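# Place folded umbrella flat inside the storage box

## Task

Put the folded umbrella down so it lies flat on the floor of the storage box, below the rim, with nothing else in contact with it and a visible gap to each of the box's walls. The try fails at once if the umbrella strikes or rests on the rim, or leans or pushes on a wall close under the rim. It also fails if anything except an arm gripping the umbrella pushes on it or stays in contact with it at rim height, above or just inside a wall, while the umbrella also touches the box, the table or another object. The box must stay where it began, neither rotated nor tipped. When the result is checked, the robot must not be gripping, pressing on or supporting the umbrella or any other loose item, and that includes friction from a finger against its side. Anything that stays in place only because the robot holds it counts as not done.

## Robot and tools

ROBOT. There are two arms, left_arm and right_arm. They face each other across a table. Scene frame: the origin is at the table centre, the table top is at z = +0.020 m, and +z is up. left_arm's base sits on the +y side at (-0.019, +0.498, +0.048) m with quat_wxyz (+0.922, 0, 0, -0.388). right_arm's base is at (+0.219, -0.424, +0.129) m with quat_wxyz (+0.615, 0, 0, +0.788). The names left and right do not refer to sides of any image. Each gripper's fingers point along its own +x axis and close along its y axis. The reported end_effector_position is the point between the finger pads, which is 3 to 4 cm short of the fingertips. At long reach it may be slightly off.

ROW FORMAT. Every command row is one flat list of 14 numbers, each between -1 and 1. The first 7 are for left_arm and the last 7 are for right_arm, even when only one arm moves. Within an arm the order is: wrist roll (joint_5), shoulder (joint_1), wrist pitch (joint_3), waist (joint_0), wrist yaw (joint_4), elbow (joint_2), then gripper opening. The six joint values are scaled offsets, not angles. A value of 1.0 equals 0.9615 rad for waist, shoulder and elbow, 1.713 rad for wrist pitch, 1.767 rad for wrist yaw and 1.728 rad for wrist roll. The opening is absolute: +1 is fully open, and empty fingers close at about -0.80. Values below that, down to -1, close no further. Going from fully open to closed takes at least about 0.5 s.

JOINT RANGES (rad), the same for each arm: waist -3.054 to 3.054; shoulder 0.000 to 3.142; elbow 0.000 to 2.356; wrist pitch -1.571 to 1.571; wrist yaw -1.571 to 1.571; wrist roll -3.142 to 3.142. The true stops can differ from these by up to 0.010 rad. If an action asks a joint to go more than 0.010 rad outward past its range, that action is rejected for both arms. If the first action of a call fails this check, or any action is malformed, the whole call is rejected and nothing moves. A joint driven fully to its stop is reported as "joint sent to its limit".

TOOLS.
- execute_actions(actions): a list of actions. Each action is a table of up to 15 rows, and each row lasts one 1/30 s step. A shorter table repeats its last row until the 15 steps are used. Joint offsets in every row count from the arm's angles at the start of that action, not from the previous row. Passing an empty list returns the current state and images.
- move(target, speed, blocking): target is one 14-number row. Its joint offsets count from the Joint positions shown in the latest result. All joints follow paths that finish together, so the gripper moves along a curve. The paths take 0.5 to 10 s and do not avoid obstacles or the other arm. speed is the top rate in rad/s of the joint with the farthest to go, from 0.01 to 2, default 0.5. With blocking=false you get a result after 0.5 s; before sending anything else, call wait or stop. The extra "move:" line gives the outcome (done, off_target, moving, held, fault), limits=held or limits=none, and each arm's joint that is farthest from its target. Faster moves and targets set deeper past a contact both hit harder.
- wait(seconds): 0 to 10 s. The arms keep their last command, and any running move continues.
- stop(): brakes a running move to rest. Fast arms need room to stop, and the fingers keep moving.
- zoom_image(camera, region): camera is cam_left_wrist or cam_right_wrist (each 504x504). region is [x0, y0, x1, y1] in pixels from the top-left corner, at most 504 by 504.
- read_manual(section): licence texts only.
- finished_scene(scene): ends the current scene by its number. It cannot be undone.

MOTION LIMITS. At each step a joint's target is capped at a set lead over its measured angle: 0.211 rad for waist, shoulder and elbow, 0.213 for wrist pitch, 0.267 for wrist yaw and 0.228 for wrist roll. If the targets would carry the gripper more than 70 mm from where it is, they are scaled back. Big moves therefore take several actions, and an unfinished motion may need to be commanded again. Friction can leave a joint short of its target, especially at long reach, so check Joint positions after every move.

RESULTS. The state line gives each gripper's position (m), quat_wxyz and velocities in the scene frame. Joint positions and Joint velocities list each arm in the row order above, followed by the finger-pad gap in m (0.088 when fully open). Joint targets shows where the joints are currently being driven. grip_measured is the opening on the command scale. It can be off by about 1 mm and reads narrower when squeezing. Joint torques and External joint torques are noisy estimates. "joint command not followed" means a clearance check changed some steps. A TORQUE FAULT halts that arm for 10 s. Load limits (N m): waist 18.2, shoulder 22.5, elbow 22.4, wrist pitch 5.92, wrist yaw 5.9, wrist roll 5.54. MOTOR HOT appears from 50 °C. An OVER-TEMPERATURE FAULT at 95 °C holds the arm and can cut its power.

GRIPPING. To hold something, command an opening about 0.07 below its grip_measured. A smaller difference gives a lighter grip. Each pad can push roughly 34 to 49 N.

AVOID. Keep the arms from hitting or pressing on each other. Do not push or knock anything off the table. Keep the umbrella clear of the box rim and upper walls while lowering it, and do not move the box. Lower the umbrella gently, open the gripper, and back away so nothing is held or pressed before finishing. A loose object may occasionally be nudged by outside pushes.

Each tool is called after "Request:" as name(argument=value, ...), one argument or row to a line, values as JSON.

## Session

Request:
execute_actions(
  actions=[],
)

Scene clock: 0.00 s.
left_arm: end_effector_position=(+0.2040, +0.2740, +0.3673) grip_measured=+0.846 end_effector_quat_wxyz=(+0.924, -0.009, -0.018, -0.382) end_effector_velocity=(-0.001, +0.001, -0.004) end_effector_angular_velocity=(+0.007, +0.017, +0.005) | right_arm: end_effector_position=(-0.0396, -0.2320, +0.2733) grip_measured=+0.853 end_effector_quat_wxyz=(-0.416, -0.190, -0.443, +0.771) end_effector_velocity=(+0.001, -0.001, +0.001) end_effector_angular_velocity=(-0.006, +0.006, +0.002)
Joint names: [wrist roll, shoulder, wrist pitch, waist, wrist yaw, elbow]
Joint positions: left_arm=[-0.003  0.85   0.243  0.005 -0.007  0.647  0.08 ] | right_arm=[-2.507  1.781 -1.248  0.331 -0.841  1.339  0.081]
Joint velocities: left_arm=[-0.007 -0.007 -0.022 -0.002 -0.007 -0.002  0.   ] | right_arm=[-0.007 -0.002 -0.007 -0.002 -0.007 -0.002  0.   ]
Joint torques (N m, as the arm reports them, + toward a larger angle): no reading
External joint torques (N m, as the arm's controller estimates them; a push from outside toward a larger angle lowers the number): no reading
Heat: left arm: hottest shoulder 34 °C (+0.0 °C/min); right arm: hottest elbow 34 °C (+0.0 °C/min).
Joint targets: left_arm=[-0.003 0.850 0.243 0.005 -0.007 0.647] | right_arm=[-2.507 1.781 -1.248 0.331 -0.841 1.339]

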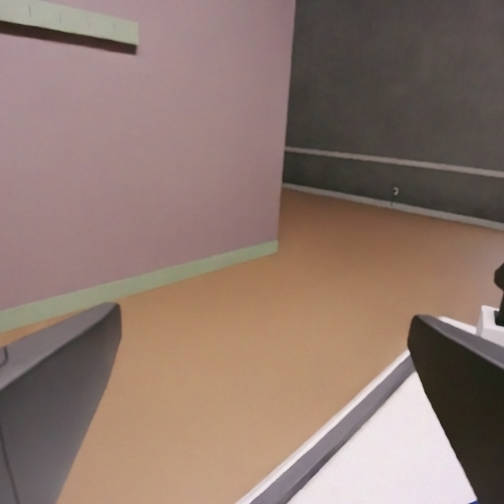

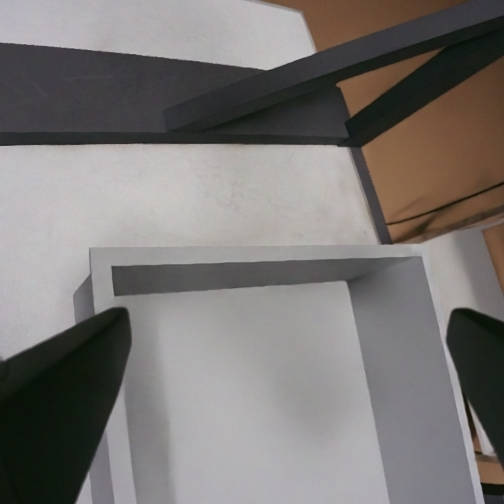

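Request:
move(
  target=[0.0, 0.364, -0.7256, -0.81, 0.004, 0.887, 1.0, 1.0, -0.604, 0.1448, -0.136, 0.476, 0.167, 1.0],
  speed=0.9,
)

Scene clock: 4.07 s.
left_arm: end_effector_position=(-0.0168, +0.1925, +0.3861) grip_measured=+1.000 end_effector_quat_wxyz=(+0.668, +0.240, +0.242, -0.662) end_effector_velocity=(+0.000, -0.000, -0.001) end_effector_angular_velocity=(-0.002, +0.001, +0.008) | right_arm: end_effector_position=(+0.0851, -0.1463, +0.4619) grip_measured=+1.000 end_effector_quat_wxyz=(+0.346, -0.465, -0.130, +0.805) end_effector_velocity=(+0.000, -0.001, +0.001) end_effector_angular_velocity=(+0.002, +0.012, -0.002)
Joint names: [wrist roll, shoulder, wrist pitch, waist, wrist yaw, elbow]
Joint positions: left_arm=[-0.003  1.19  -0.996 -0.769 -0.004  1.49   0.088] | right_arm=[-0.784  1.206 -1.002  0.203 -0.002  1.49   0.088]
Joint velocities: left_arm=[-0.007 -0.002  0.007 -0.002 -0.007 -0.007  0.   ] | right_arm=[ 0.007 -0.007  0.007 -0.002 -0.007 -0.007  0.   ]
Joint torques (N m, as the arm reports them, + toward a larger angle): left_arm=[ 0.02 -2.42  1.3  -0.29  0.13  9.05] | right_arm=[ 0.16 -4.3   1.23 -0.23  0.08  7.86]
External joint torques (N m, as the arm's controller estimates them; a push from outside toward a larger angle lowers the number): left_arm=[ 0.01  0.95 -0.32 -0.29  0.14  2.76] | right_arm=[ 0.12 -0.69 -0.37 -0.22  0.11  1.47]
Heat: left arm: hottest shoulder 34 °C (+0.0 °C/min); right arm: hottest elbow 35 °C (+0.0 °C/min).
Joint targets: left_arm=[-0.003 1.200 -1.000 -0.773 0.000 1.500] | right_arm=[-0.779 1.201 -1.000 0.201 0.000 1.500]
move: done; limits=none; left_arm: farthest joint: the shoulder, 0.010 radians from its target (0.350 radians at the start); right_arm: farthest joint: the elbow, 0.010 radians from its target (0.160 radians at the start)

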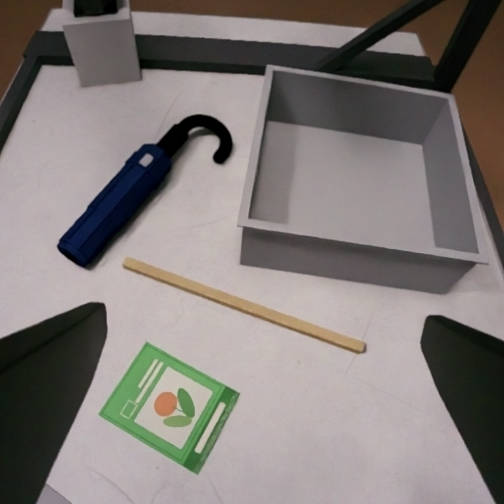

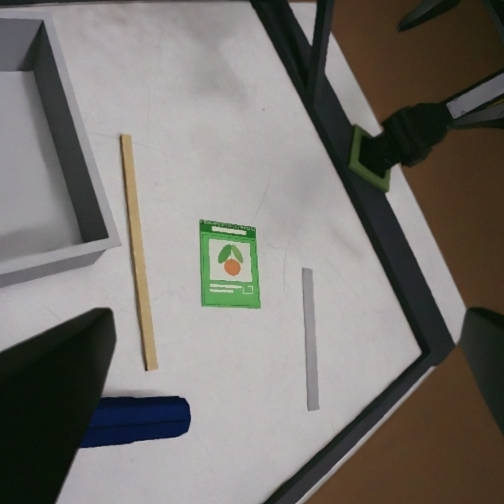

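Request:
zoom_image(
  camera="cam_left_wrist",
  region=[40, 90, 260, 290],
)

Request:
zoom_image(
  camera="cam_left_wrist",
  region=[224, 50, 504, 310],
)

Region (40, 90, 260, 290) of cam_left_wrist's 504x504 image, scaled by 2.291, with more detail than that image has; it fills the top 458 rows of this view, and the rest is white.

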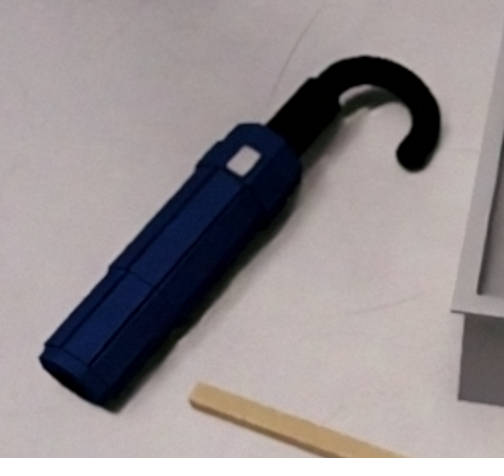

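Region (224, 50, 504, 310) of cam_left_wrist's 504x504 image, scaled by 1.800, with more detail than that image has; it fills the top 468 rows of this view, and the rest is white.

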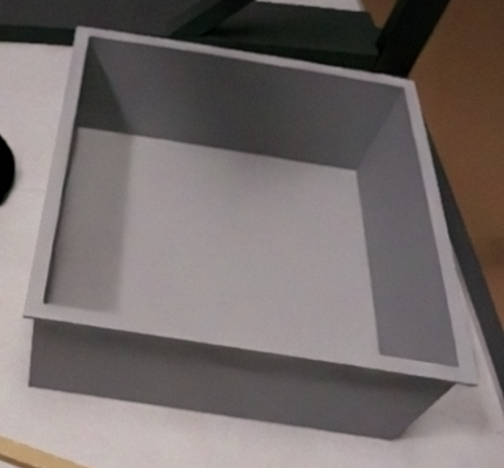

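Request:
move(
  target=[0, 0.01, 0, 0, 0, 0.01, 1.0, 0.457, 0.787, -0.3035, 0.498, 0.0, 0.835, 1.0],
  speed=0.7,
)

Scene clock: 11.17 s.
left_arm: end_effector_position=(-0.0169, +0.1925, +0.3861) grip_measured=+1.000 end_effector_quat_wxyz=(+0.668, +0.240, +0.242, -0.662) end_effector_velocity=(+0.000, -0.000, +0.001) end_effector_angular_velocity=(-0.008, +0.023, +0.027) | right_arm: end_effector_position=(-0.1089, -0.1772, +0.4134) grip_measured=+1.000 end_effector_quat_wxyz=(+0.263, -0.529, +0.178, +0.787) end_effector_velocity=(+0.000, -0.003, -0.000) end_effector_angular_velocity=(-0.023, +0.008, -0.001)
Joint names: [wrist roll, shoulder, wrist pitch, waist, wrist yaw, elbow]
Joint positions: left_arm=[-0.003  1.19  -0.996 -0.77  -0.004  1.49   0.088] | right_arm=[ 0.     1.946 -1.518  0.679 -0.002  2.281  0.088]
Joint velocities: left_arm=[-0.037 -0.002  0.007 -0.002 -0.007 -0.002  0.   ] | right_arm=[ 0.007 -0.002 -0.007 -0.002 -0.022 -0.002  0.   ]
Joint torques (N m, as the arm reports them, + toward a larger angle): left_arm=[ 0.02 -2.54  1.54 -0.01  0.01  8.96] | right_arm=[ 0.13 -6.48  0.51  0.38 -0.01  7.3 ]
External joint torques (N m, as the arm's controller estimates them; a push from outside toward a larger angle lowers the number): left_arm=[ 0.02  0.92 -0.09 -0.02  0.02  2.58] | right_arm=[ 0.12  1.94 -0.49  0.38  0.    1.7 ]
Heat: left arm: hottest elbow 35 °C (+5.4 °C/min); right arm: hottest elbow 36 °C (+10.7 °C/min).
Joint targets: left_arm=[-0.003 1.199 -0.996 -0.770 -0.004 1.500] | right_arm=[0.005 1.963 -1.521 0.682 -0.002 2.293]
move: off_target (right_arm); limits=none; left_arm: farthest joint: the shoulder, 0.010 radians from its target (0.010 radians at the start); right_arm: farthest joint: the shoulder, 0.017 radians from its target (0.757 radians at the start)

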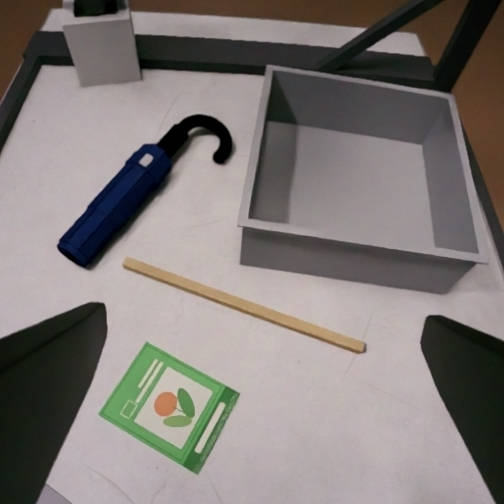

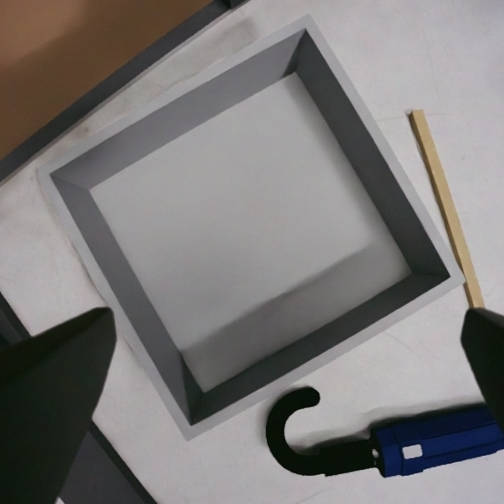

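Request:
zoom_image(
  camera="cam_right_wrist",
  region=[260, 0, 360, 100],
)

Request:
zoom_image(
  camera="cam_right_wrist",
  region=[20, 130, 120, 230],
)

Request:
zoom_image(
  camera="cam_right_wrist",
  region=[385, 225, 485, 325],
)

Request:
zoom_image(
  camera="cam_right_wrist",
  region=[150, 355, 250, 455],
)

Region (260, 0, 360, 100) of cam_right_wrist's 504x504 image, scaled by 5.040, with more detail than that image has.

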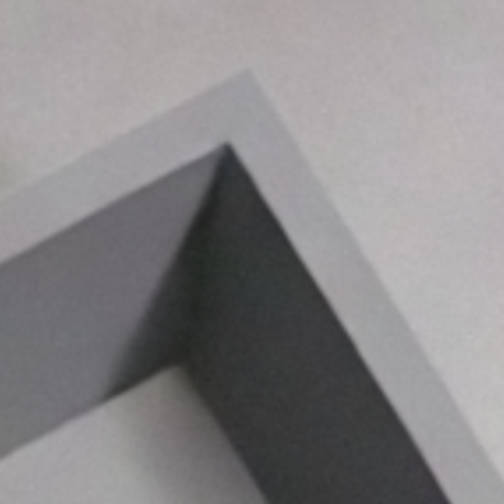

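Region (20, 130, 120, 230) of cam_right_wrist's 504x504 image, scaled by 5.040, with more detail than that image has.

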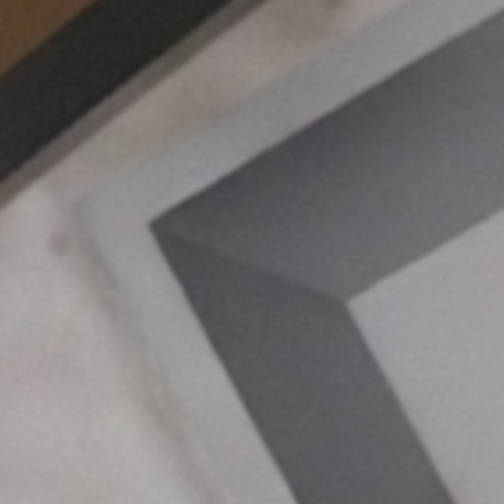

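Region (385, 225, 485, 325) of cam_right_wrist's 504x504 image, scaled by 5.040, with more detail than that image has.

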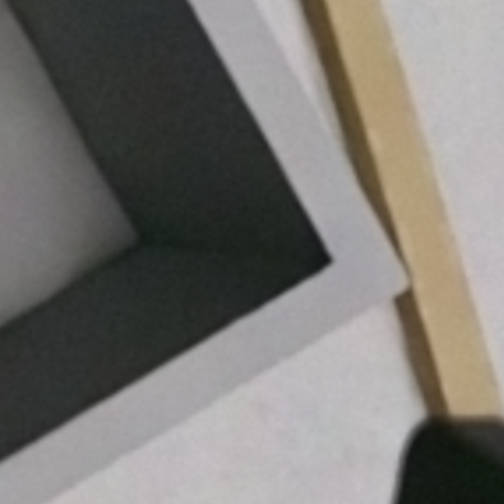

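Region (150, 355, 250, 455) of cam_right_wrist's 504x504 image, scaled by 5.040, with more detail than that image has.

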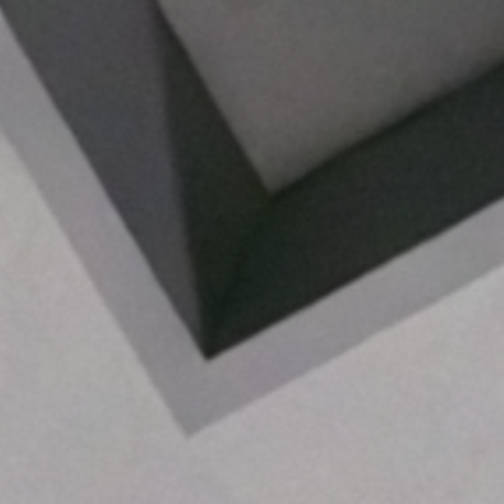

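Request:
move(
  target=[0, 0.01, 0, 0, 0, 0.01, 1.0, 0.0, -0.738, 0.0, -0.54, 0.0, -0.746, 1.0],
  speed=0.7,
)

Scene clock: 19.43 s.
left_arm: end_effector_position=(-0.0169, +0.1925, +0.3862) grip_measured=+1.000 end_effector_quat_wxyz=(+0.668, +0.240, +0.242, -0.662) end_effector_velocity=(+0.004, +0.005, -0.001) end_effector_angular_velocity=(+0.012, +0.003, +0.033) | right_arm: end_effector_position=(+0.1279, -0.2141, +0.4179) grip_measured=+1.000 end_effector_quat_wxyz=(+0.455, -0.466, +0.307, +0.694) end_effector_velocity=(+0.004, -0.002, +0.001) end_effector_angular_velocity=(+0.008, -0.013, +0.010)
Joint names: [wrist roll, shoulder, wrist pitch, waist, wrist yaw, elbow]
Joint positions: left_arm=[-0.003  1.19  -0.996 -0.77  -0.004  1.491  0.088] | right_arm=[ 0.     1.243 -1.519  0.163 -0.002  1.579  0.088]
Joint velocities: left_arm=[-0.022 -0.007 -0.022  0.002 -0.022  0.002  0.   ] | right_arm=[-0.022 -0.012 -0.007 -0.007  0.007 -0.002  0.   ]
Joint torques (N m, as the arm reports them, + toward a larger angle): left_arm=[ 0.02 -2.54  1.53 -0.03  0.01  8.94] | right_arm=[-0.04 -3.91  0.69 -0.35  0.02  4.02]
External joint torques (N m, as the arm's controller estimates them; a push from outside toward a larger angle lowers the number): left_arm=[ 0.01  0.95 -0.07 -0.06  0.02  2.62] | right_arm=[-0.04 -0.72 -0.32 -0.34  0.02 -1.64]
Heat: left arm: hottest elbow 36 °C (+6.2 °C/min); right arm: hottest shoulder 36 °C (+6.2 °C/min).
Joint targets: left_arm=[-0.003 1.199 -0.996 -0.770 -0.004 1.500] | right_arm=[0.000 1.236 -1.519 0.160 -0.002 1.563]
move: off_target (right_arm); limits=none; left_arm: farthest joint: the shoulder, 0.010 radians from its target (0.010 radians at the start); right_arm: farthest joint: the elbow, 0.015 radians from its target (0.717 radians at the start)

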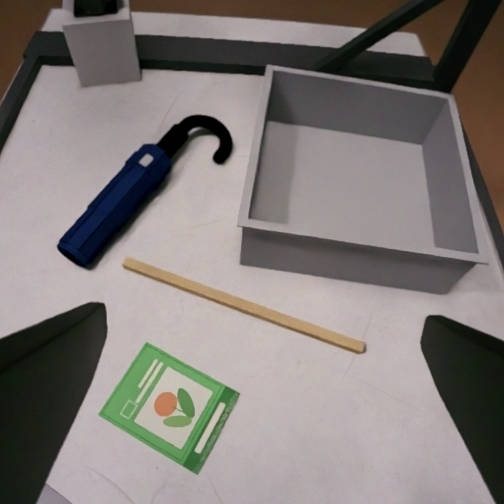

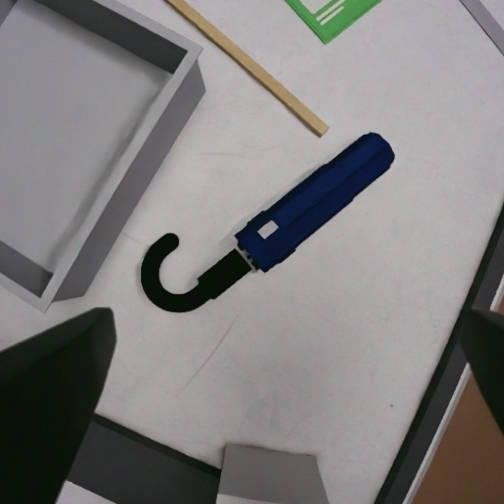

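Request:
zoom_image(
  camera="cam_right_wrist",
  region=[130, 195, 310, 325],
)

Request:
zoom_image(
  camera="cam_right_wrist",
  region=[230, 120, 410, 280],
)

Region (130, 195, 310, 325) of cam_right_wrist's 504x504 image, scaled by 2.800, with more detail than that image has.

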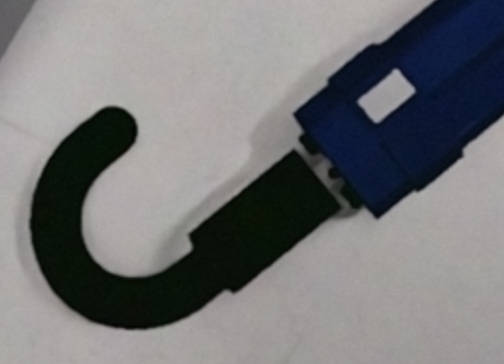

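Region (230, 120, 410, 280) of cam_right_wrist's 504x504 image, scaled by 2.800, with more detail than that image has.

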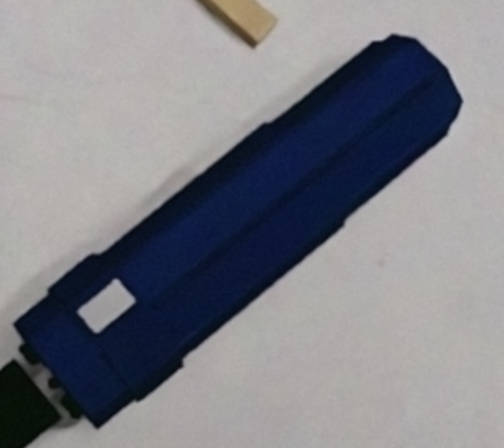

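Request:
move(
  target=[0, 0.01, 0, 0, 0, 0.01, 1.0, 0.4527, 0.6418, 0.4648, -0.1277, 0.0, -0.6156, 1.0],
  speed=0.6,
)

Scene clock: 28.07 s.
left_arm: end_effector_position=(-0.0169, +0.1924, +0.3864) grip_measured=+1.000 end_effector_quat_wxyz=(+0.668, +0.240, +0.242, -0.662) end_effector_velocity=(-0.002, +0.002, -0.001) end_effector_angular_velocity=(+0.007, -0.001, -0.013) | right_arm: end_effector_position=(+0.1339, -0.1371, +0.1252) grip_measured=+1.000 end_effector_quat_wxyz=(+0.606, -0.363, +0.607, +0.365) end_effector_velocity=(-0.001, -0.005, -0.001) end_effector_angular_velocity=(-0.018, +0.018, -0.024)
Joint names: [wrist roll, shoulder, wrist pitch, waist, wrist yaw, elbow]
Joint positions: left_arm=[-0.003  1.19  -0.996 -0.77  -0.004  1.491  0.088] | right_arm=[ 0.777  1.846 -0.725  0.042 -0.002  1.001  0.088]
Joint velocities: left_arm=[ 0.007 -0.002 -0.007 -0.002  0.007 -0.002  0.   ] | right_arm=[ 0.022 -0.002 -0.007 -0.002 -0.022 -0.007  0.   ]
Joint torques (N m, as the arm reports them, + toward a larger angle): left_arm=[ 0.03 -2.54  1.53 -0.03  0.    8.96] | right_arm=[ 0.16 -5.25  0.17 -0.23  0.05  3.39]
External joint torques (N m, as the arm's controller estimates them; a push from outside toward a larger angle lowers the number): left_arm=[ 0.02  0.88 -0.08 -0.02  0.01  2.66] | right_arm=[ 0.16  1.84 -0.17 -0.23  0.02 -1.57]
Heat: left arm: hottest elbow 37 °C (+6.4 °C/min); right arm: hottest elbow 36 °C (+4.3 °C/min).
Joint targets: left_arm=[-0.003 1.199 -0.996 -0.770 -0.004 1.500] | right_arm=[0.783 1.861 -0.723 0.040 -0.002 0.987]
move: off_target (right_arm); limits=none; left_arm: farthest joint: the shoulder, 0.010 radians from its target (0.010 radians at the start); right_arm: farthest joint: the shoulder, 0.014 radians from its target (0.617 radians at the start)

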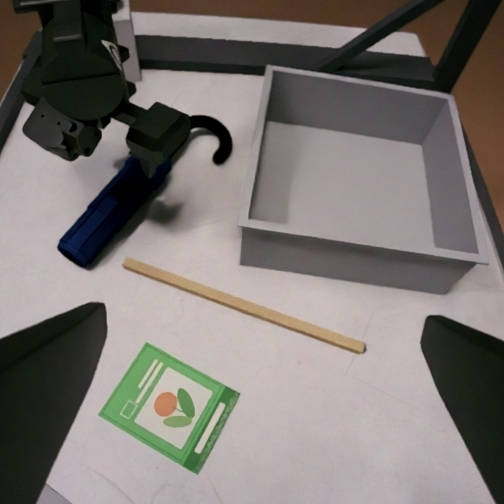

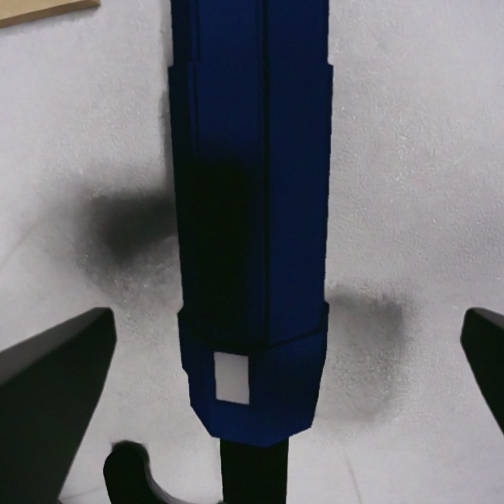

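Request:
move(
  target=[0, 0.01, 0, 0, 0, 0.009, 1.0, 0.0144, 0.1253, 0.0775, 0.0227, 0.0, -0.0416, 1.0],
  speed=0.2,
)

Scene clock: 31.77 s.
left_arm: end_effector_position=(-0.0169, +0.1924, +0.3864) grip_measured=+1.000 end_effector_quat_wxyz=(+0.668, +0.240, +0.242, -0.662) end_effector_velocity=(-0.002, -0.000, +0.001) end_effector_angular_velocity=(-0.007, +0.010, -0.003) | right_arm: end_effector_position=(+0.1268, -0.1339, +0.0901) grip_measured=+1.000 end_effector_quat_wxyz=(+0.606, -0.364, +0.607, +0.364) end_effector_velocity=(-0.001, -0.003, -0.001) end_effector_angular_velocity=(-0.014, +0.003, +0.010)
Joint names: [wrist roll, shoulder, wrist pitch, waist, wrist yaw, elbow]
Joint positions: left_arm=[-0.003  1.19  -0.996 -0.77  -0.004  1.491  0.088] | right_arm=[ 0.797  1.951 -0.594  0.062 -0.002  0.974  0.088]
Joint velocities: left_arm=[-0.007 -0.002  0.007 -0.002  0.007 -0.002  0.   ] | right_arm=[-0.007  0.002 -0.007  0.002 -0.007 -0.002  0.   ]
Joint torques (N m, as the arm reports them, + toward a larger angle): left_arm=[ 0.02 -2.54  1.52 -0.03  0.01  8.88] | right_arm=[ 0.13 -5.43  0.28  0.25  0.05  3.02]
External joint torques (N m, as the arm's controller estimates them; a push from outside toward a larger angle lowers the number): left_arm=[ 0.01  0.96 -0.09 -0.01  0.02  2.52] | right_arm=[ 0.13  1.96 -0.06  0.19  0.02 -1.51]
Heat: left arm: hottest wrist pitch 38 °C (+7.6 °C/min); right arm: hottest shoulder 36 °C (+3.8 °C/min).
Joint targets: left_arm=[-0.003 1.199 -0.996 -0.770 -0.004 1.500] | right_arm=[0.802 1.966 -0.592 0.064 -0.002 0.961]
move: off_target (right_arm); limits=none; left_arm: farthest joint: the shoulder, 0.010 radians from its target (0.010 radians at the start); right_arm: farthest joint: the shoulder, 0.015 radians from its target (0.121 radians at the start)

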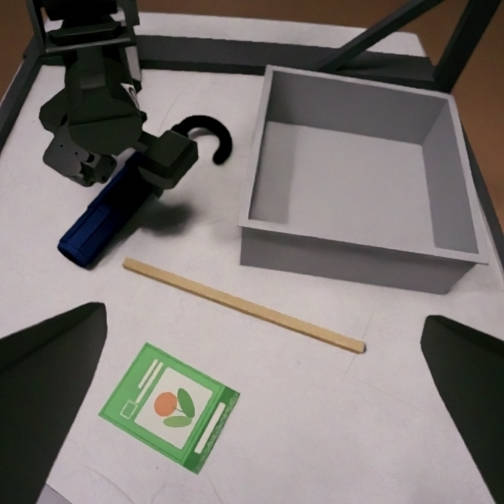

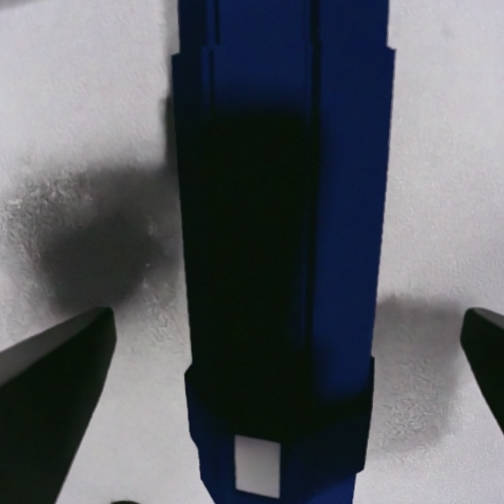

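Request:
move(
  target=[0, 0.01, 0, 0, 0, 0.009, 1.0, -0.0168, 0.1117, 0.0531, -0.0269, 0.0, 0.0155, 1.0],
  speed=0.15,
)

Scene clock: 35.10 s.
left_arm: end_effector_position=(-0.0169, +0.1924, +0.3864) grip_measured=+1.000 end_effector_quat_wxyz=(+0.668, +0.240, +0.242, -0.662) end_effector_velocity=(+0.001, +0.002, +0.000) end_effector_angular_velocity=(+0.002, -0.008, +0.014) | right_arm: end_effector_position=(+0.1316, -0.1249, +0.0646) grip_measured=+1.000 end_effector_quat_wxyz=(+0.606, -0.363, +0.607, +0.365) end_effector_velocity=(-0.000, -0.000, +0.001) end_effector_angular_velocity=(-0.004, +0.006, +0.005)
Joint names: [wrist roll, shoulder, wrist pitch, waist, wrist yaw, elbow]
Joint positions: left_arm=[-0.003  1.19  -0.996 -0.77  -0.004  1.491  0.088] | right_arm=[ 0.773  2.043 -0.506  0.038 -0.002  0.979  0.088]
Joint velocities: left_arm=[-0.007 -0.002 -0.007 -0.007 -0.022  0.002  0.   ] | right_arm=[-0.007 -0.002 -0.007 -0.002 -0.007  0.002  0.   ]
Joint torques (N m, as the arm reports them, + toward a larger angle): left_arm=[ 0.03 -2.52  1.53 -0.02  0.01  8.85] | right_arm=[-0.19 -5.63  0.25 -0.26  0.04  5.34]
External joint torques (N m, as the arm's controller estimates them; a push from outside toward a larger angle lowers the number): left_arm=[ 0.02  0.93 -0.09  0.    0.01  2.52] | right_arm=[-0.19  2.07 -0.09 -0.25  0.    1.17]
Heat: left arm: hottest elbow 38 °C (+6.8 °C/min); right arm: hottest shoulder 36 °C (+3.4 °C/min).
Joint targets: left_arm=[-0.003 1.199 -0.996 -0.770 -0.004 1.500] | right_arm=[0.768 2.059 -0.503 0.036 -0.002 0.989]
move: off_target (right_arm); limits=none; left_arm: farthest joint: the shoulder, 0.010 radians from its target (0.010 radians at the start); right_arm: farthest joint: the shoulder, 0.016 radians from its target (0.107 radians at the start)

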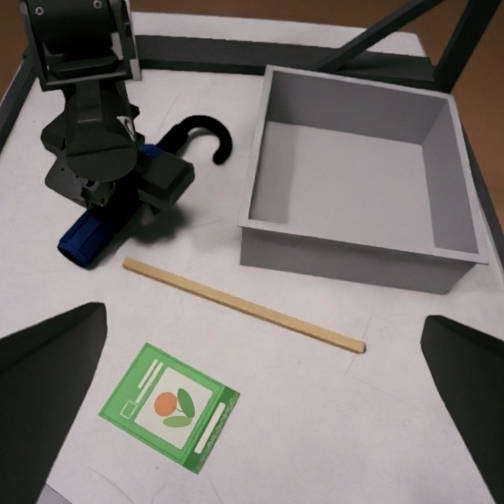

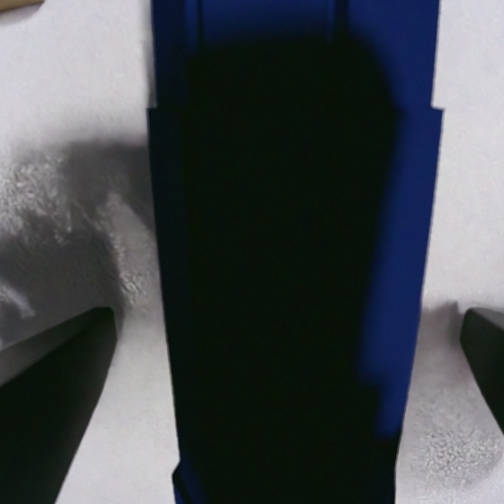

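Request:
execute_actions(
  actions=[
    [[0,0,0,0,0,0,1,0,0,0,0,0,0,0.95],[0,0,0,0,0,0,1,0,0,0,0,0,0,0.9],[0,0,0,0,0,0,1,0,0,0,0,0,0,0.85],[0,0,0,0,0,0,1,0,0,0,0,0,0,0.8],[0,0,0,0,0,0,1,0,0,0,0,0,0,0.75],[0,0,0,0,0,0,1,0,0,0,0,0,0,0.7],[0,0,0,0,0,0,1,0,0,0,0,0,0,0.65],[0,0,0,0,0,0,1,0,0,0,0,0,0,0.6],[0,0,0,0,0,0,1,0,0,0,0,0,0,0.55],[0,0,0,0,0,0,1,0,0,0,0,0,0,0.5],[0,0,0,0,0,0,1,0,0,0,0,0,0,0.46],[0,0,0,0,0,0,1,0,0,0,0,0,0,0.42],[0,0,0,0,0,0,1,0,0,0,0,0,0,0.39],[0,0,0,0,0,0,1,0,0,0,0,0,0,0.36],[0,0,0,0,0,0,1,0,0,0,0,0,0,0.34]],
    [[0,0,0,0,0,0,1,0,0,0,0,0,0,0.328],[0,0,0,0,0,0,1,0,0,0,0,0,0,0.316],[0,0,0,0,0,0,1,0,0,0,0,0,0,0.304],[0,0,0,0,0,0,1,0,0,0,0,0,0,0.292],[0,0,0,0,0,0,1,0,0,0,0,0,0,0.28],[0,0,0,0,0,0,1,0,0,0,0,0,0,0.268],[0,0,0,0,0,0,1,0,0,0,0,0,0,0.256],[0,0,0,0,0,0,1,0,0,0,0,0,0,0.244],[0,0,0,0,0,0,1,0,0,0,0,0,0,0.232],[0,0,0,0,0,0,1,0,0,0,0,0,0,0.22],[0,0,0,0,0,0,1,0,0,0,0,0,0,0.21],[0,0,0,0,0,0,1,0,0,0,0,0,0,0.20],[0,0,0,0,0,0,1,0,0,0,0,0,0,0.19],[0,0,0,0,0,0,1,0,0,0,0,0,0,0.18],[0,0,0,0,0,0,1,0,0,0,0,0,0,0.17]],
    [[0,0,0,0,0,0,1,0,0,0,0,0,0,0.16],[0,0,0,0,0,0,1,0,0,0,0,0,0,0.15],[0,0,0,0,0,0,1,0,0,0,0,0,0,0.14],[0,0,0,0,0,0,1,0,0,0,0,0,0,0.13],[0,0,0,0,0,0,1,0,0,0,0,0,0,0.12],[0,0,0,0,0,0,1,0,0,0,0,0,0,0.11],[0,0,0,0,0,0,1,0,0,0,0,0,0,0.10],[0,0,0,0,0,0,1,0,0,0,0,0,0,0.09],[0,0,0,0,0,0,1,0,0,0,0,0,0,0.08],[0,0,0,0,0,0,1,0,0,0,0,0,0,0.07],[0,0,0,0,0,0,1,0,0,0,0,0,0,0.06],[0,0,0,0,0,0,1,0,0,0,0,0,0,0.05],[0,0,0,0,0,0,1,0,0,0,0,0,0,0.04],[0,0,0,0,0,0,1,0,0,0,0,0,0,0.03],[0,0,0,0,0,0,1,0,0,0,0,0,0,0.02]],
  ],
)

Scene clock: 38.63 s.
left_arm: end_effector_position=(-0.0169, +0.1924, +0.3864) grip_measured=+1.000 end_effector_quat_wxyz=(+0.668, +0.240, +0.242, -0.662) end_effector_velocity=(+0.000, +0.004, -0.004) end_effector_angular_velocity=(+0.022, +0.001, +0.008) | right_arm: end_effector_position=(+0.1316, -0.1249, +0.0646) grip_measured=+0.065 end_effector_quat_wxyz=(+0.606, -0.363, +0.607, +0.365) end_effector_velocity=(+0.004, +0.000, -0.001) end_effector_angular_velocity=(+0.004, -0.006, -0.000)
Joint names: [wrist roll, shoulder, wrist pitch, waist, wrist yaw, elbow]
Joint positions: left_arm=[-0.003  1.19  -0.996 -0.77  -0.004  1.491  0.088] | right_arm=[ 0.773  2.043 -0.506  0.038 -0.002  0.979  0.042]
Joint velocities: left_arm=[-0.007 -0.002 -0.022 -0.002 -0.007 -0.002  0.   ] | right_arm=[-0.007 -0.002  0.007 -0.007  0.007 -0.007 -0.009]
Joint torques (N m, as the arm reports them, + toward a larger angle): left_arm=[ 0.02 -3.71  1.53 -0.01  0.01  7.8 ] | right_arm=[-0.03 -7.48  0.12 -0.05  0.05  4.16]
External joint torques (N m, as the arm's controller estimates them; a push from outside toward a larger angle lowers the number): left_arm=[ 0.01 -0.26 -0.09 -0.01  0.01  1.46] | right_arm=[-0.03  0.2  -0.21  0.    0.01  0.03]
External joint torques at the end of the 1st action: left_arm=[ 0.01 -0.25 -0.07 -0.02  0.01  1.53] | right_arm=[-0.03  0.19 -0.25 -0.01  0.02 -0.06]
External joint torques at the end of the 2nd action: left_arm=[ 0.02 -0.34 -0.04  0.    0.02  1.57] | right_arm=[-0.03  0.2  -0.21 -0.02  0.02  0.1 ]
Heat: left arm: hottest elbow 38 °C (+6.2 °C/min); right arm: hottest shoulder 36 °C (+3.1 °C/min).
Joint targets: left_arm=[-0.003 1.190 -0.996 -0.770 -0.004 1.491] | right_arm=[0.773 2.043 -0.506 0.038 -0.002 0.979]

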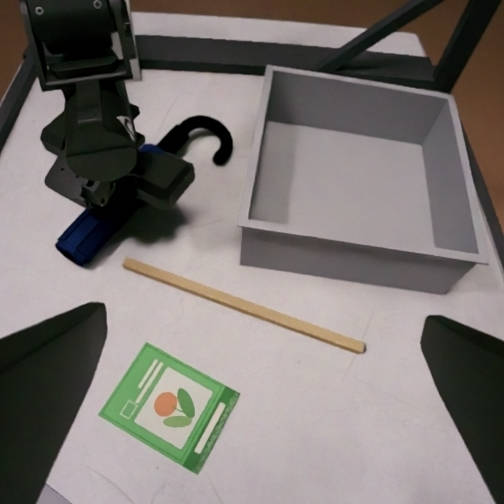

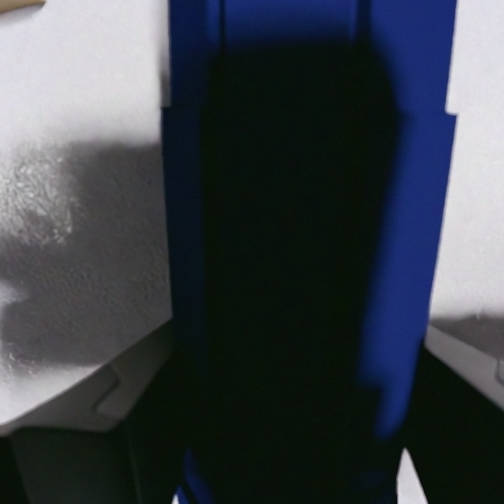

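Request:
execute_actions(
  actions=[
    [[0,0,0,0,0,0,1,0,0,0,0,0,0,0.01],[0,0,0,0,0,0,1,0,0,0,0,0,0,0.0],[0,0,0,0,0,0,1,0,0,0,0,0,0,-0.01],[0,0,0,0,0,0,1,0,0,0,0,0,0,-0.02],[0,0,0,0,0,0,1,0,0,0,0,0,0,-0.03],[0,0,0,0,0,0,1,0,0,0,0,0,0,-0.04],[0,0,0,0,0,0,1,0,0,0,0,0,0,-0.05],[0,0,0,0,0,0,1,0,0,0,0,0,0,-0.06]],
  ],
)

Scene clock: 39.60 s.
left_arm: end_effector_position=(-0.0169, +0.1924, +0.3864) grip_measured=+1.000 end_effector_quat_wxyz=(+0.668, +0.240, +0.242, -0.662) end_effector_velocity=(+0.000, +0.004, -0.006) end_effector_angular_velocity=(+0.027, -0.010, -0.002) | right_arm: end_effector_position=(+0.1316, -0.1249, +0.0646) grip_measured=+0.064 end_effector_quat_wxyz=(+0.606, -0.363, +0.607, +0.365) end_effector_velocity=(-0.001, -0.003, +0.000) end_effector_angular_velocity=(-0.009, +0.005, +0.024)
Joint names: [wrist roll, shoulder, wrist pitch, waist, wrist yaw, elbow]
Joint positions: left_arm=[-0.003  1.19  -0.996 -0.77  -0.004  1.491  0.088] | right_arm=[ 0.773  2.043 -0.506  0.038 -0.002  0.979  0.042]
Joint velocities: left_arm=[ 0.007 -0.002 -0.022 -0.002 -0.007 -0.007  0.   ] | right_arm=[-0.022 -0.002 -0.007  0.002 -0.007 -0.002 -0.   ]
Joint torques (N m, as the arm reports them, + toward a larger angle): left_arm=[ 0.02 -3.72  1.53 -0.03  0.01  7.8 ] | right_arm=[-0.03 -7.5   0.12  0.03  0.05  4.17]
External joint torques (N m, as the arm's controller estimates them; a push from outside toward a larger angle lowers the number): left_arm=[ 0.01 -0.33 -0.06 -0.04  0.02  1.55] | right_arm=[-0.03  0.2  -0.22 -0.01  0.02  0.  ]
Heat: left arm: hottest elbow 38 °C (+6.1 °C/min); right arm: hottest shoulder 36 °C (+3.0 °C/min).
Joint targets: left_arm=[-0.003 1.190 -0.996 -0.770 -0.004 1.491] | right_arm=[0.773 2.043 -0.506 0.038 -0.002 0.979]

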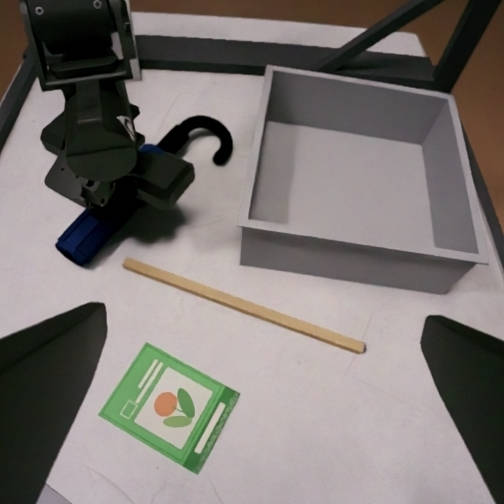

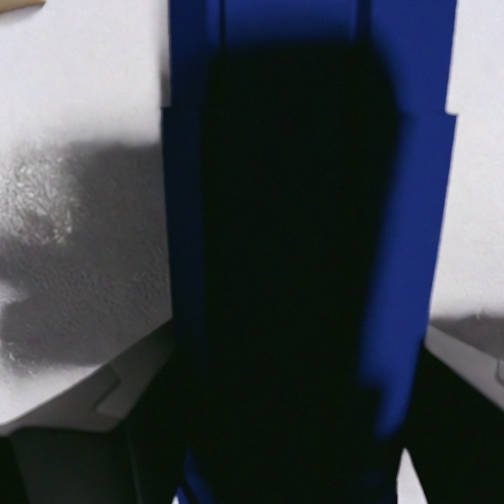

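Request:
move(
  target=[0, 0.439, -0.0315, -0.232, 0, 0.488, 1.0, 0.0, -0.3125, -0.3106, 0.0, 0.0, 0.2764, -0.03],
  speed=0.35,
)

Scene clock: 45.37 s.
left_arm: end_effector_position=(-0.1042, +0.1035, +0.4170) grip_measured=+1.000 end_effector_quat_wxyz=(+0.592, +0.264, +0.213, -0.731) end_effector_velocity=(-0.001, +0.004, -0.004) end_effector_angular_velocity=(+0.022, -0.004, +0.003) | right_arm: end_effector_position=(+0.1315, -0.1249, +0.2012) grip_measured=+0.064 end_effector_quat_wxyz=(+0.606, -0.362, +0.607, +0.366) end_effector_velocity=(-0.000, -0.001, +0.001) end_effector_angular_velocity=(-0.004, +0.006, +0.020)
Joint names: [wrist roll, shoulder, wrist pitch, waist, wrist yaw, elbow]
Joint positions: left_arm=[-0.003  1.596 -1.047 -0.989 -0.004  1.951  0.088] | right_arm=[ 0.773  1.759 -1.035  0.038 -0.002  1.227  0.042]
Joint velocities: left_arm=[-0.007 -0.002 -0.022 -0.007 -0.007 -0.002  0.   ] | right_arm=[-0.022 -0.002 -0.007 -0.002 -0.007  0.002  0.   ]
Joint torques (N m, as the arm reports them, + toward a larger angle): left_arm=[ 0.03 -5.33  1.3  -0.32  0.    8.72] | right_arm=[-0.02 -8.71 -0.03  0.04  0.05  7.9 ]
External joint torques (N m, as the arm's controller estimates them; a push from outside toward a larger angle lowers the number): left_arm=[ 0.02  0.99 -0.31 -0.3   0.01  2.59] | right_arm=[-0.02 -1.6  -0.38  0.01  0.02  2.21]
Heat: left arm: hottest wrist pitch 39 °C (+6.6 °C/min); right arm: hottest shoulder 38 °C (+5.3 °C/min).
Joint targets: left_arm=[-0.003 1.612 -1.051 -0.993 -0.004 1.960] | right_arm=[0.773 1.742 -1.037 0.038 -0.002 1.245]
move: off_target (left_arm, right_arm); limits=none; left_arm: farthest joint: the shoulder, 0.016 radians from its target (0.422 radians at the start); right_arm: farthest joint: the shoulder, 0.017 radians from its target (0.300 radians at the start)

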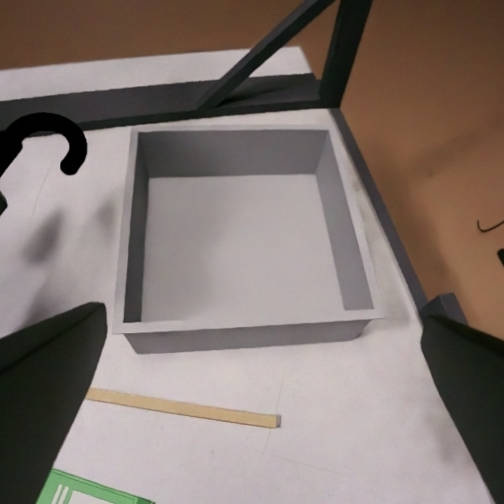

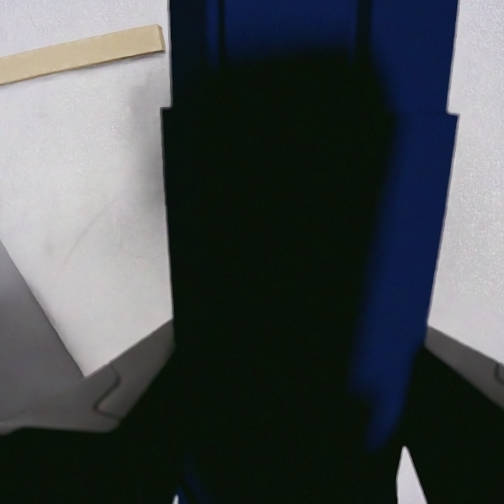

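Request:
zoom_image(
  camera="cam_left_wrist",
  region=[100, 110, 260, 370],
)

Request:
zoom_image(
  camera="cam_left_wrist",
  region=[240, 110, 400, 370],
)

Request:
move(
  target=[0, 0.0166, -0.002, -0.004, 0, 0.0094, 1.0, 0.514, 0.606, -0.151, 0.639, 0.0, 0.879, -0.03],
  speed=0.45,
)

Region (100, 110, 260, 370) of cam_left_wrist's 504x504 image, scaled by 1.938, with more detail than that image has; it fills the left 310 columns of this view, and the rest is white.

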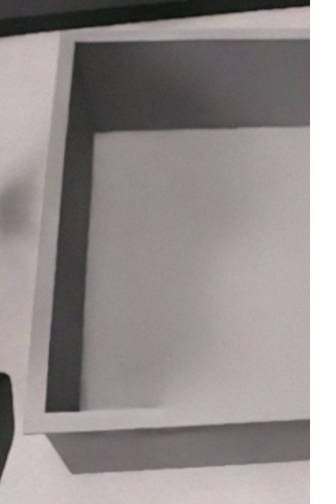

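Region (240, 110, 400, 370) of cam_left_wrist's 504x504 image, scaled by 1.938, with more detail than that image has; it fills the left 310 columns of this view, and the rest is white.

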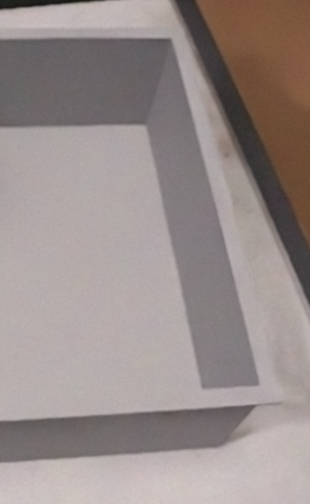

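Scene clock: 48.83 s.
left_arm: end_effector_position=(-0.1043, +0.1036, +0.4170) grip_measured=+1.000 end_effector_quat_wxyz=(+0.592, +0.264, +0.213, -0.731) end_effector_velocity=(-0.001, +0.003, +0.001) end_effector_angular_velocity=(+0.005, +0.010, -0.003) | right_arm: end_effector_position=(-0.1366, -0.1416, +0.1973) grip_measured=+0.064 end_effector_quat_wxyz=(+0.648, -0.279, +0.650, +0.281) end_effector_velocity=(+0.007, -0.005, -0.002) end_effector_angular_velocity=(-0.032, -0.028, +0.005)
Joint names: [wrist roll, shoulder, wrist pitch, waist, wrist yaw, elbow]
Joint positions: left_arm=[-0.003  1.596 -1.047 -0.989 -0.004  1.951  0.088] | right_arm=[ 1.656  2.328 -1.291  0.654 -0.001  2.053  0.042]
Joint velocities: left_arm=[-0.007 -0.007 -0.007 -0.002  0.007 -0.002  0.   ] | right_arm=[-0.007  0.002 -0.037 -0.002 -0.007 -0.002 -0.   ]
Joint torques (N m, as the arm reports them, + toward a larger angle): left_arm=[ 0.02 -5.34  1.3  -0.31  0.01  8.74] | right_arm=[ 0.13 -9.58 -0.08 -0.1   0.05  8.35]
External joint torques (N m, as the arm's controller estimates them; a push from outside toward a larger angle lowers the number): left_arm=[ 0.01  1.08 -0.31 -0.3   0.02  2.56] | right_arm=[ 0.13  1.56 -0.32 -0.11 -0.01  2.6 ]
Heat: left arm: hottest wrist pitch 39 °C (+6.1 °C/min); right arm: hottest shoulder 38 °C (+4.9 °C/min).
Joint targets: left_arm=[-0.003 1.612 -1.051 -0.993 -0.004 1.960] | right_arm=[1.661 2.342 -1.293 0.652 -0.002 2.072]
move: off_target (left_arm, right_arm); limits=none; left_arm: farthest joint: the shoulder, 0.016 radians from its target (0.016 radians at the start); right_arm: farthest joint: the elbow, 0.019 radians from its target (0.845 radians at the start)

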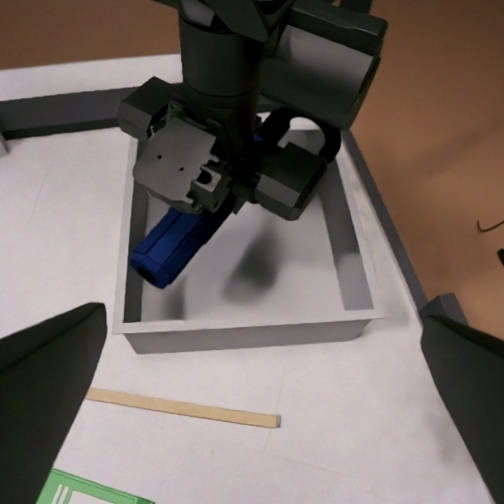

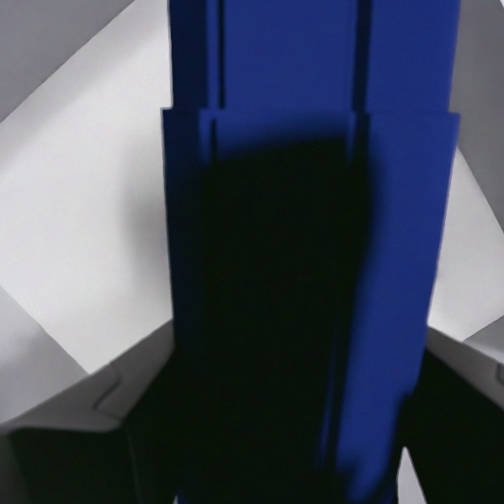

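Request:
zoom_image(
  camera="cam_left_wrist",
  region=[240, 80, 380, 220],
)

Request:
zoom_image(
  camera="cam_left_wrist",
  region=[100, 190, 260, 350],
)

Region (240, 80, 380, 220) of cam_left_wrist's 504x504 image, scaled by 3.600, with more detail than that image has.

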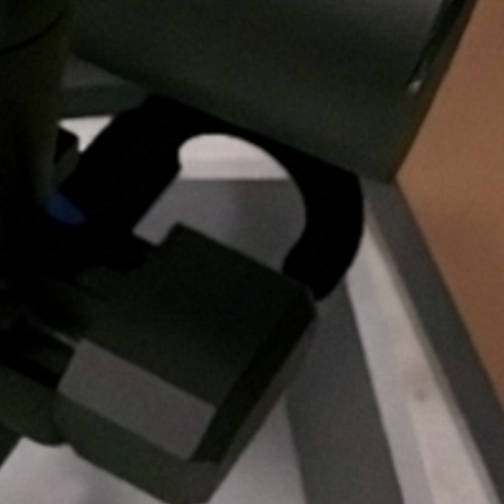

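Region (100, 190, 260, 350) of cam_left_wrist's 504x504 image, scaled by 3.150, with more detail than that image has.

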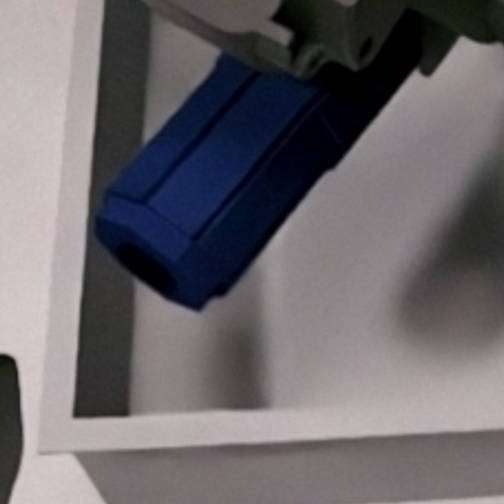

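Request:
move(
  target=[0, 0.0166, -0.002, -0.004, 0, 0.0094, 1.0, -0.0131, 0.0259, 0.0439, 0.0, 0.0, -0.075, -0.03],
  speed=0.12,
)

Request:
zoom_image(
  camera="cam_left_wrist",
  region=[240, 80, 380, 220],
)

Request:
zoom_image(
  camera="cam_left_wrist",
  region=[100, 190, 260, 350],
)

Scene clock: 57.33 s.
left_arm: end_effector_position=(-0.1044, +0.1035, +0.4169) grip_measured=+1.000 end_effector_quat_wxyz=(+0.592, +0.264, +0.213, -0.731) end_effector_velocity=(-0.002, +0.000, -0.001) end_effector_angular_velocity=(-0.002, +0.001, +0.003) | right_arm: end_effector_position=(-0.1372, -0.1411, +0.1760) grip_measured=+0.064 end_effector_quat_wxyz=(+0.646, -0.285, +0.648, +0.286) end_effector_velocity=(+0.003, -0.002, -0.001) end_effector_angular_velocity=(-0.013, -0.005, +0.005)
Joint names: [wrist roll, shoulder, wrist pitch, waist, wrist yaw, elbow]
Joint positions: left_arm=[-0.003  1.597 -1.047 -0.989 -0.004  1.951  0.088] | right_arm=[ 1.639  2.342 -1.218  0.654 -0.001  1.991  0.042]
Joint velocities: left_arm=[-0.007 -0.002  0.007 -0.007 -0.007 -0.007  0.   ] | right_arm=[-0.007 -0.002 -0.007 -0.002 -0.007 -0.007 -0.   ]
Joint torques (N m, as the arm reports them, + toward a larger angle): left_arm=[ 0.02 -5.34  1.3  -0.31  0.01  8.74] | right_arm=[-0.16 -9.65  0.18  0.03  0.08  4.56]
External joint torques (N m, as the arm's controller estimates them; a push from outside toward a larger angle lowers the number): left_arm=[ 0.01  0.98 -0.31 -0.26  0.02  2.61] | right_arm=[-0.16  1.58 -0.13  0.02  0.02 -1.28]
Heat: left arm: hottest elbow 39 °C (+5.2 °C/min); right arm: hottest shoulder 40 °C (+6.3 °C/min).
Joint targets: left_arm=[-0.003 1.612 -1.051 -0.993 -0.004 1.960] | right_arm=[1.634 2.353 -1.216 0.654 -0.001 1.981]
move: off_target (left_arm, right_arm); limits=none; left_arm: farthest joint: the shoulder, 0.015 radians from its target (0.016 radians at the start); right_arm: farthest joint: the shoulder, 0.011 radians from its target (0.024 radians at the start)

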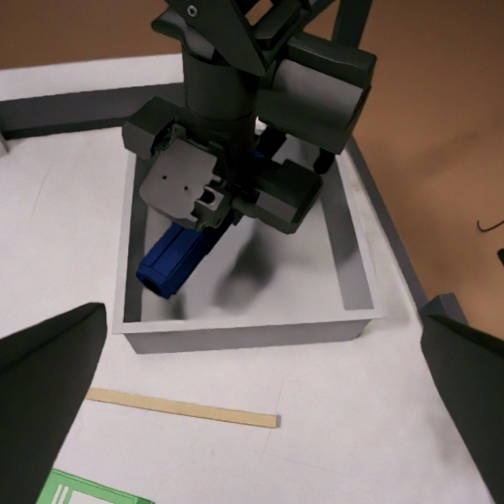

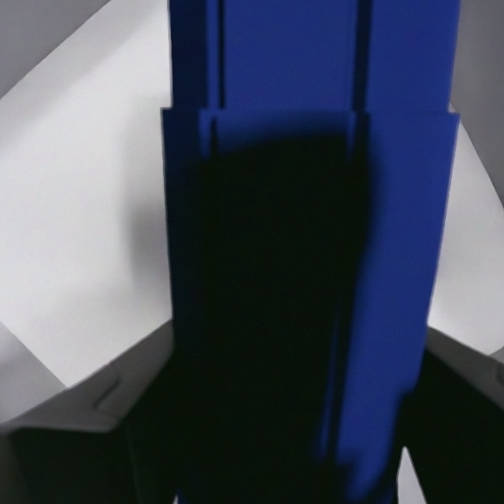

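Region (240, 80, 380, 220) of cam_left_wrist's 504x504 image, scaled by 3.600, with more detail than that image has.

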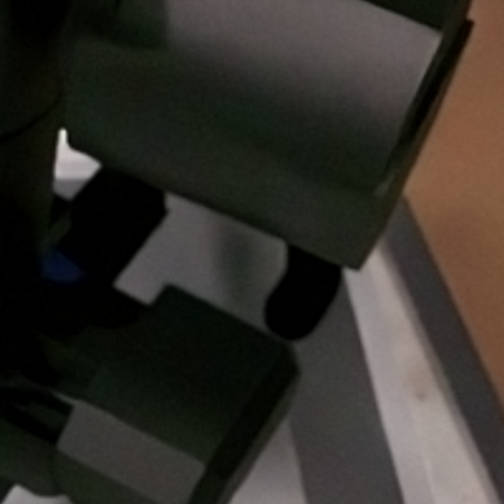

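Region (100, 190, 260, 350) of cam_left_wrist's 504x504 image, scaled by 3.150, with more detail than that image has.

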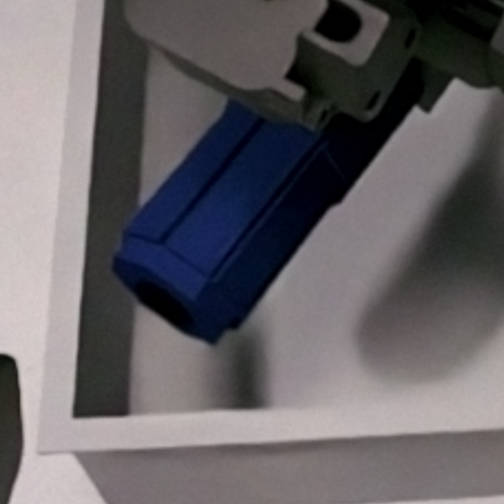

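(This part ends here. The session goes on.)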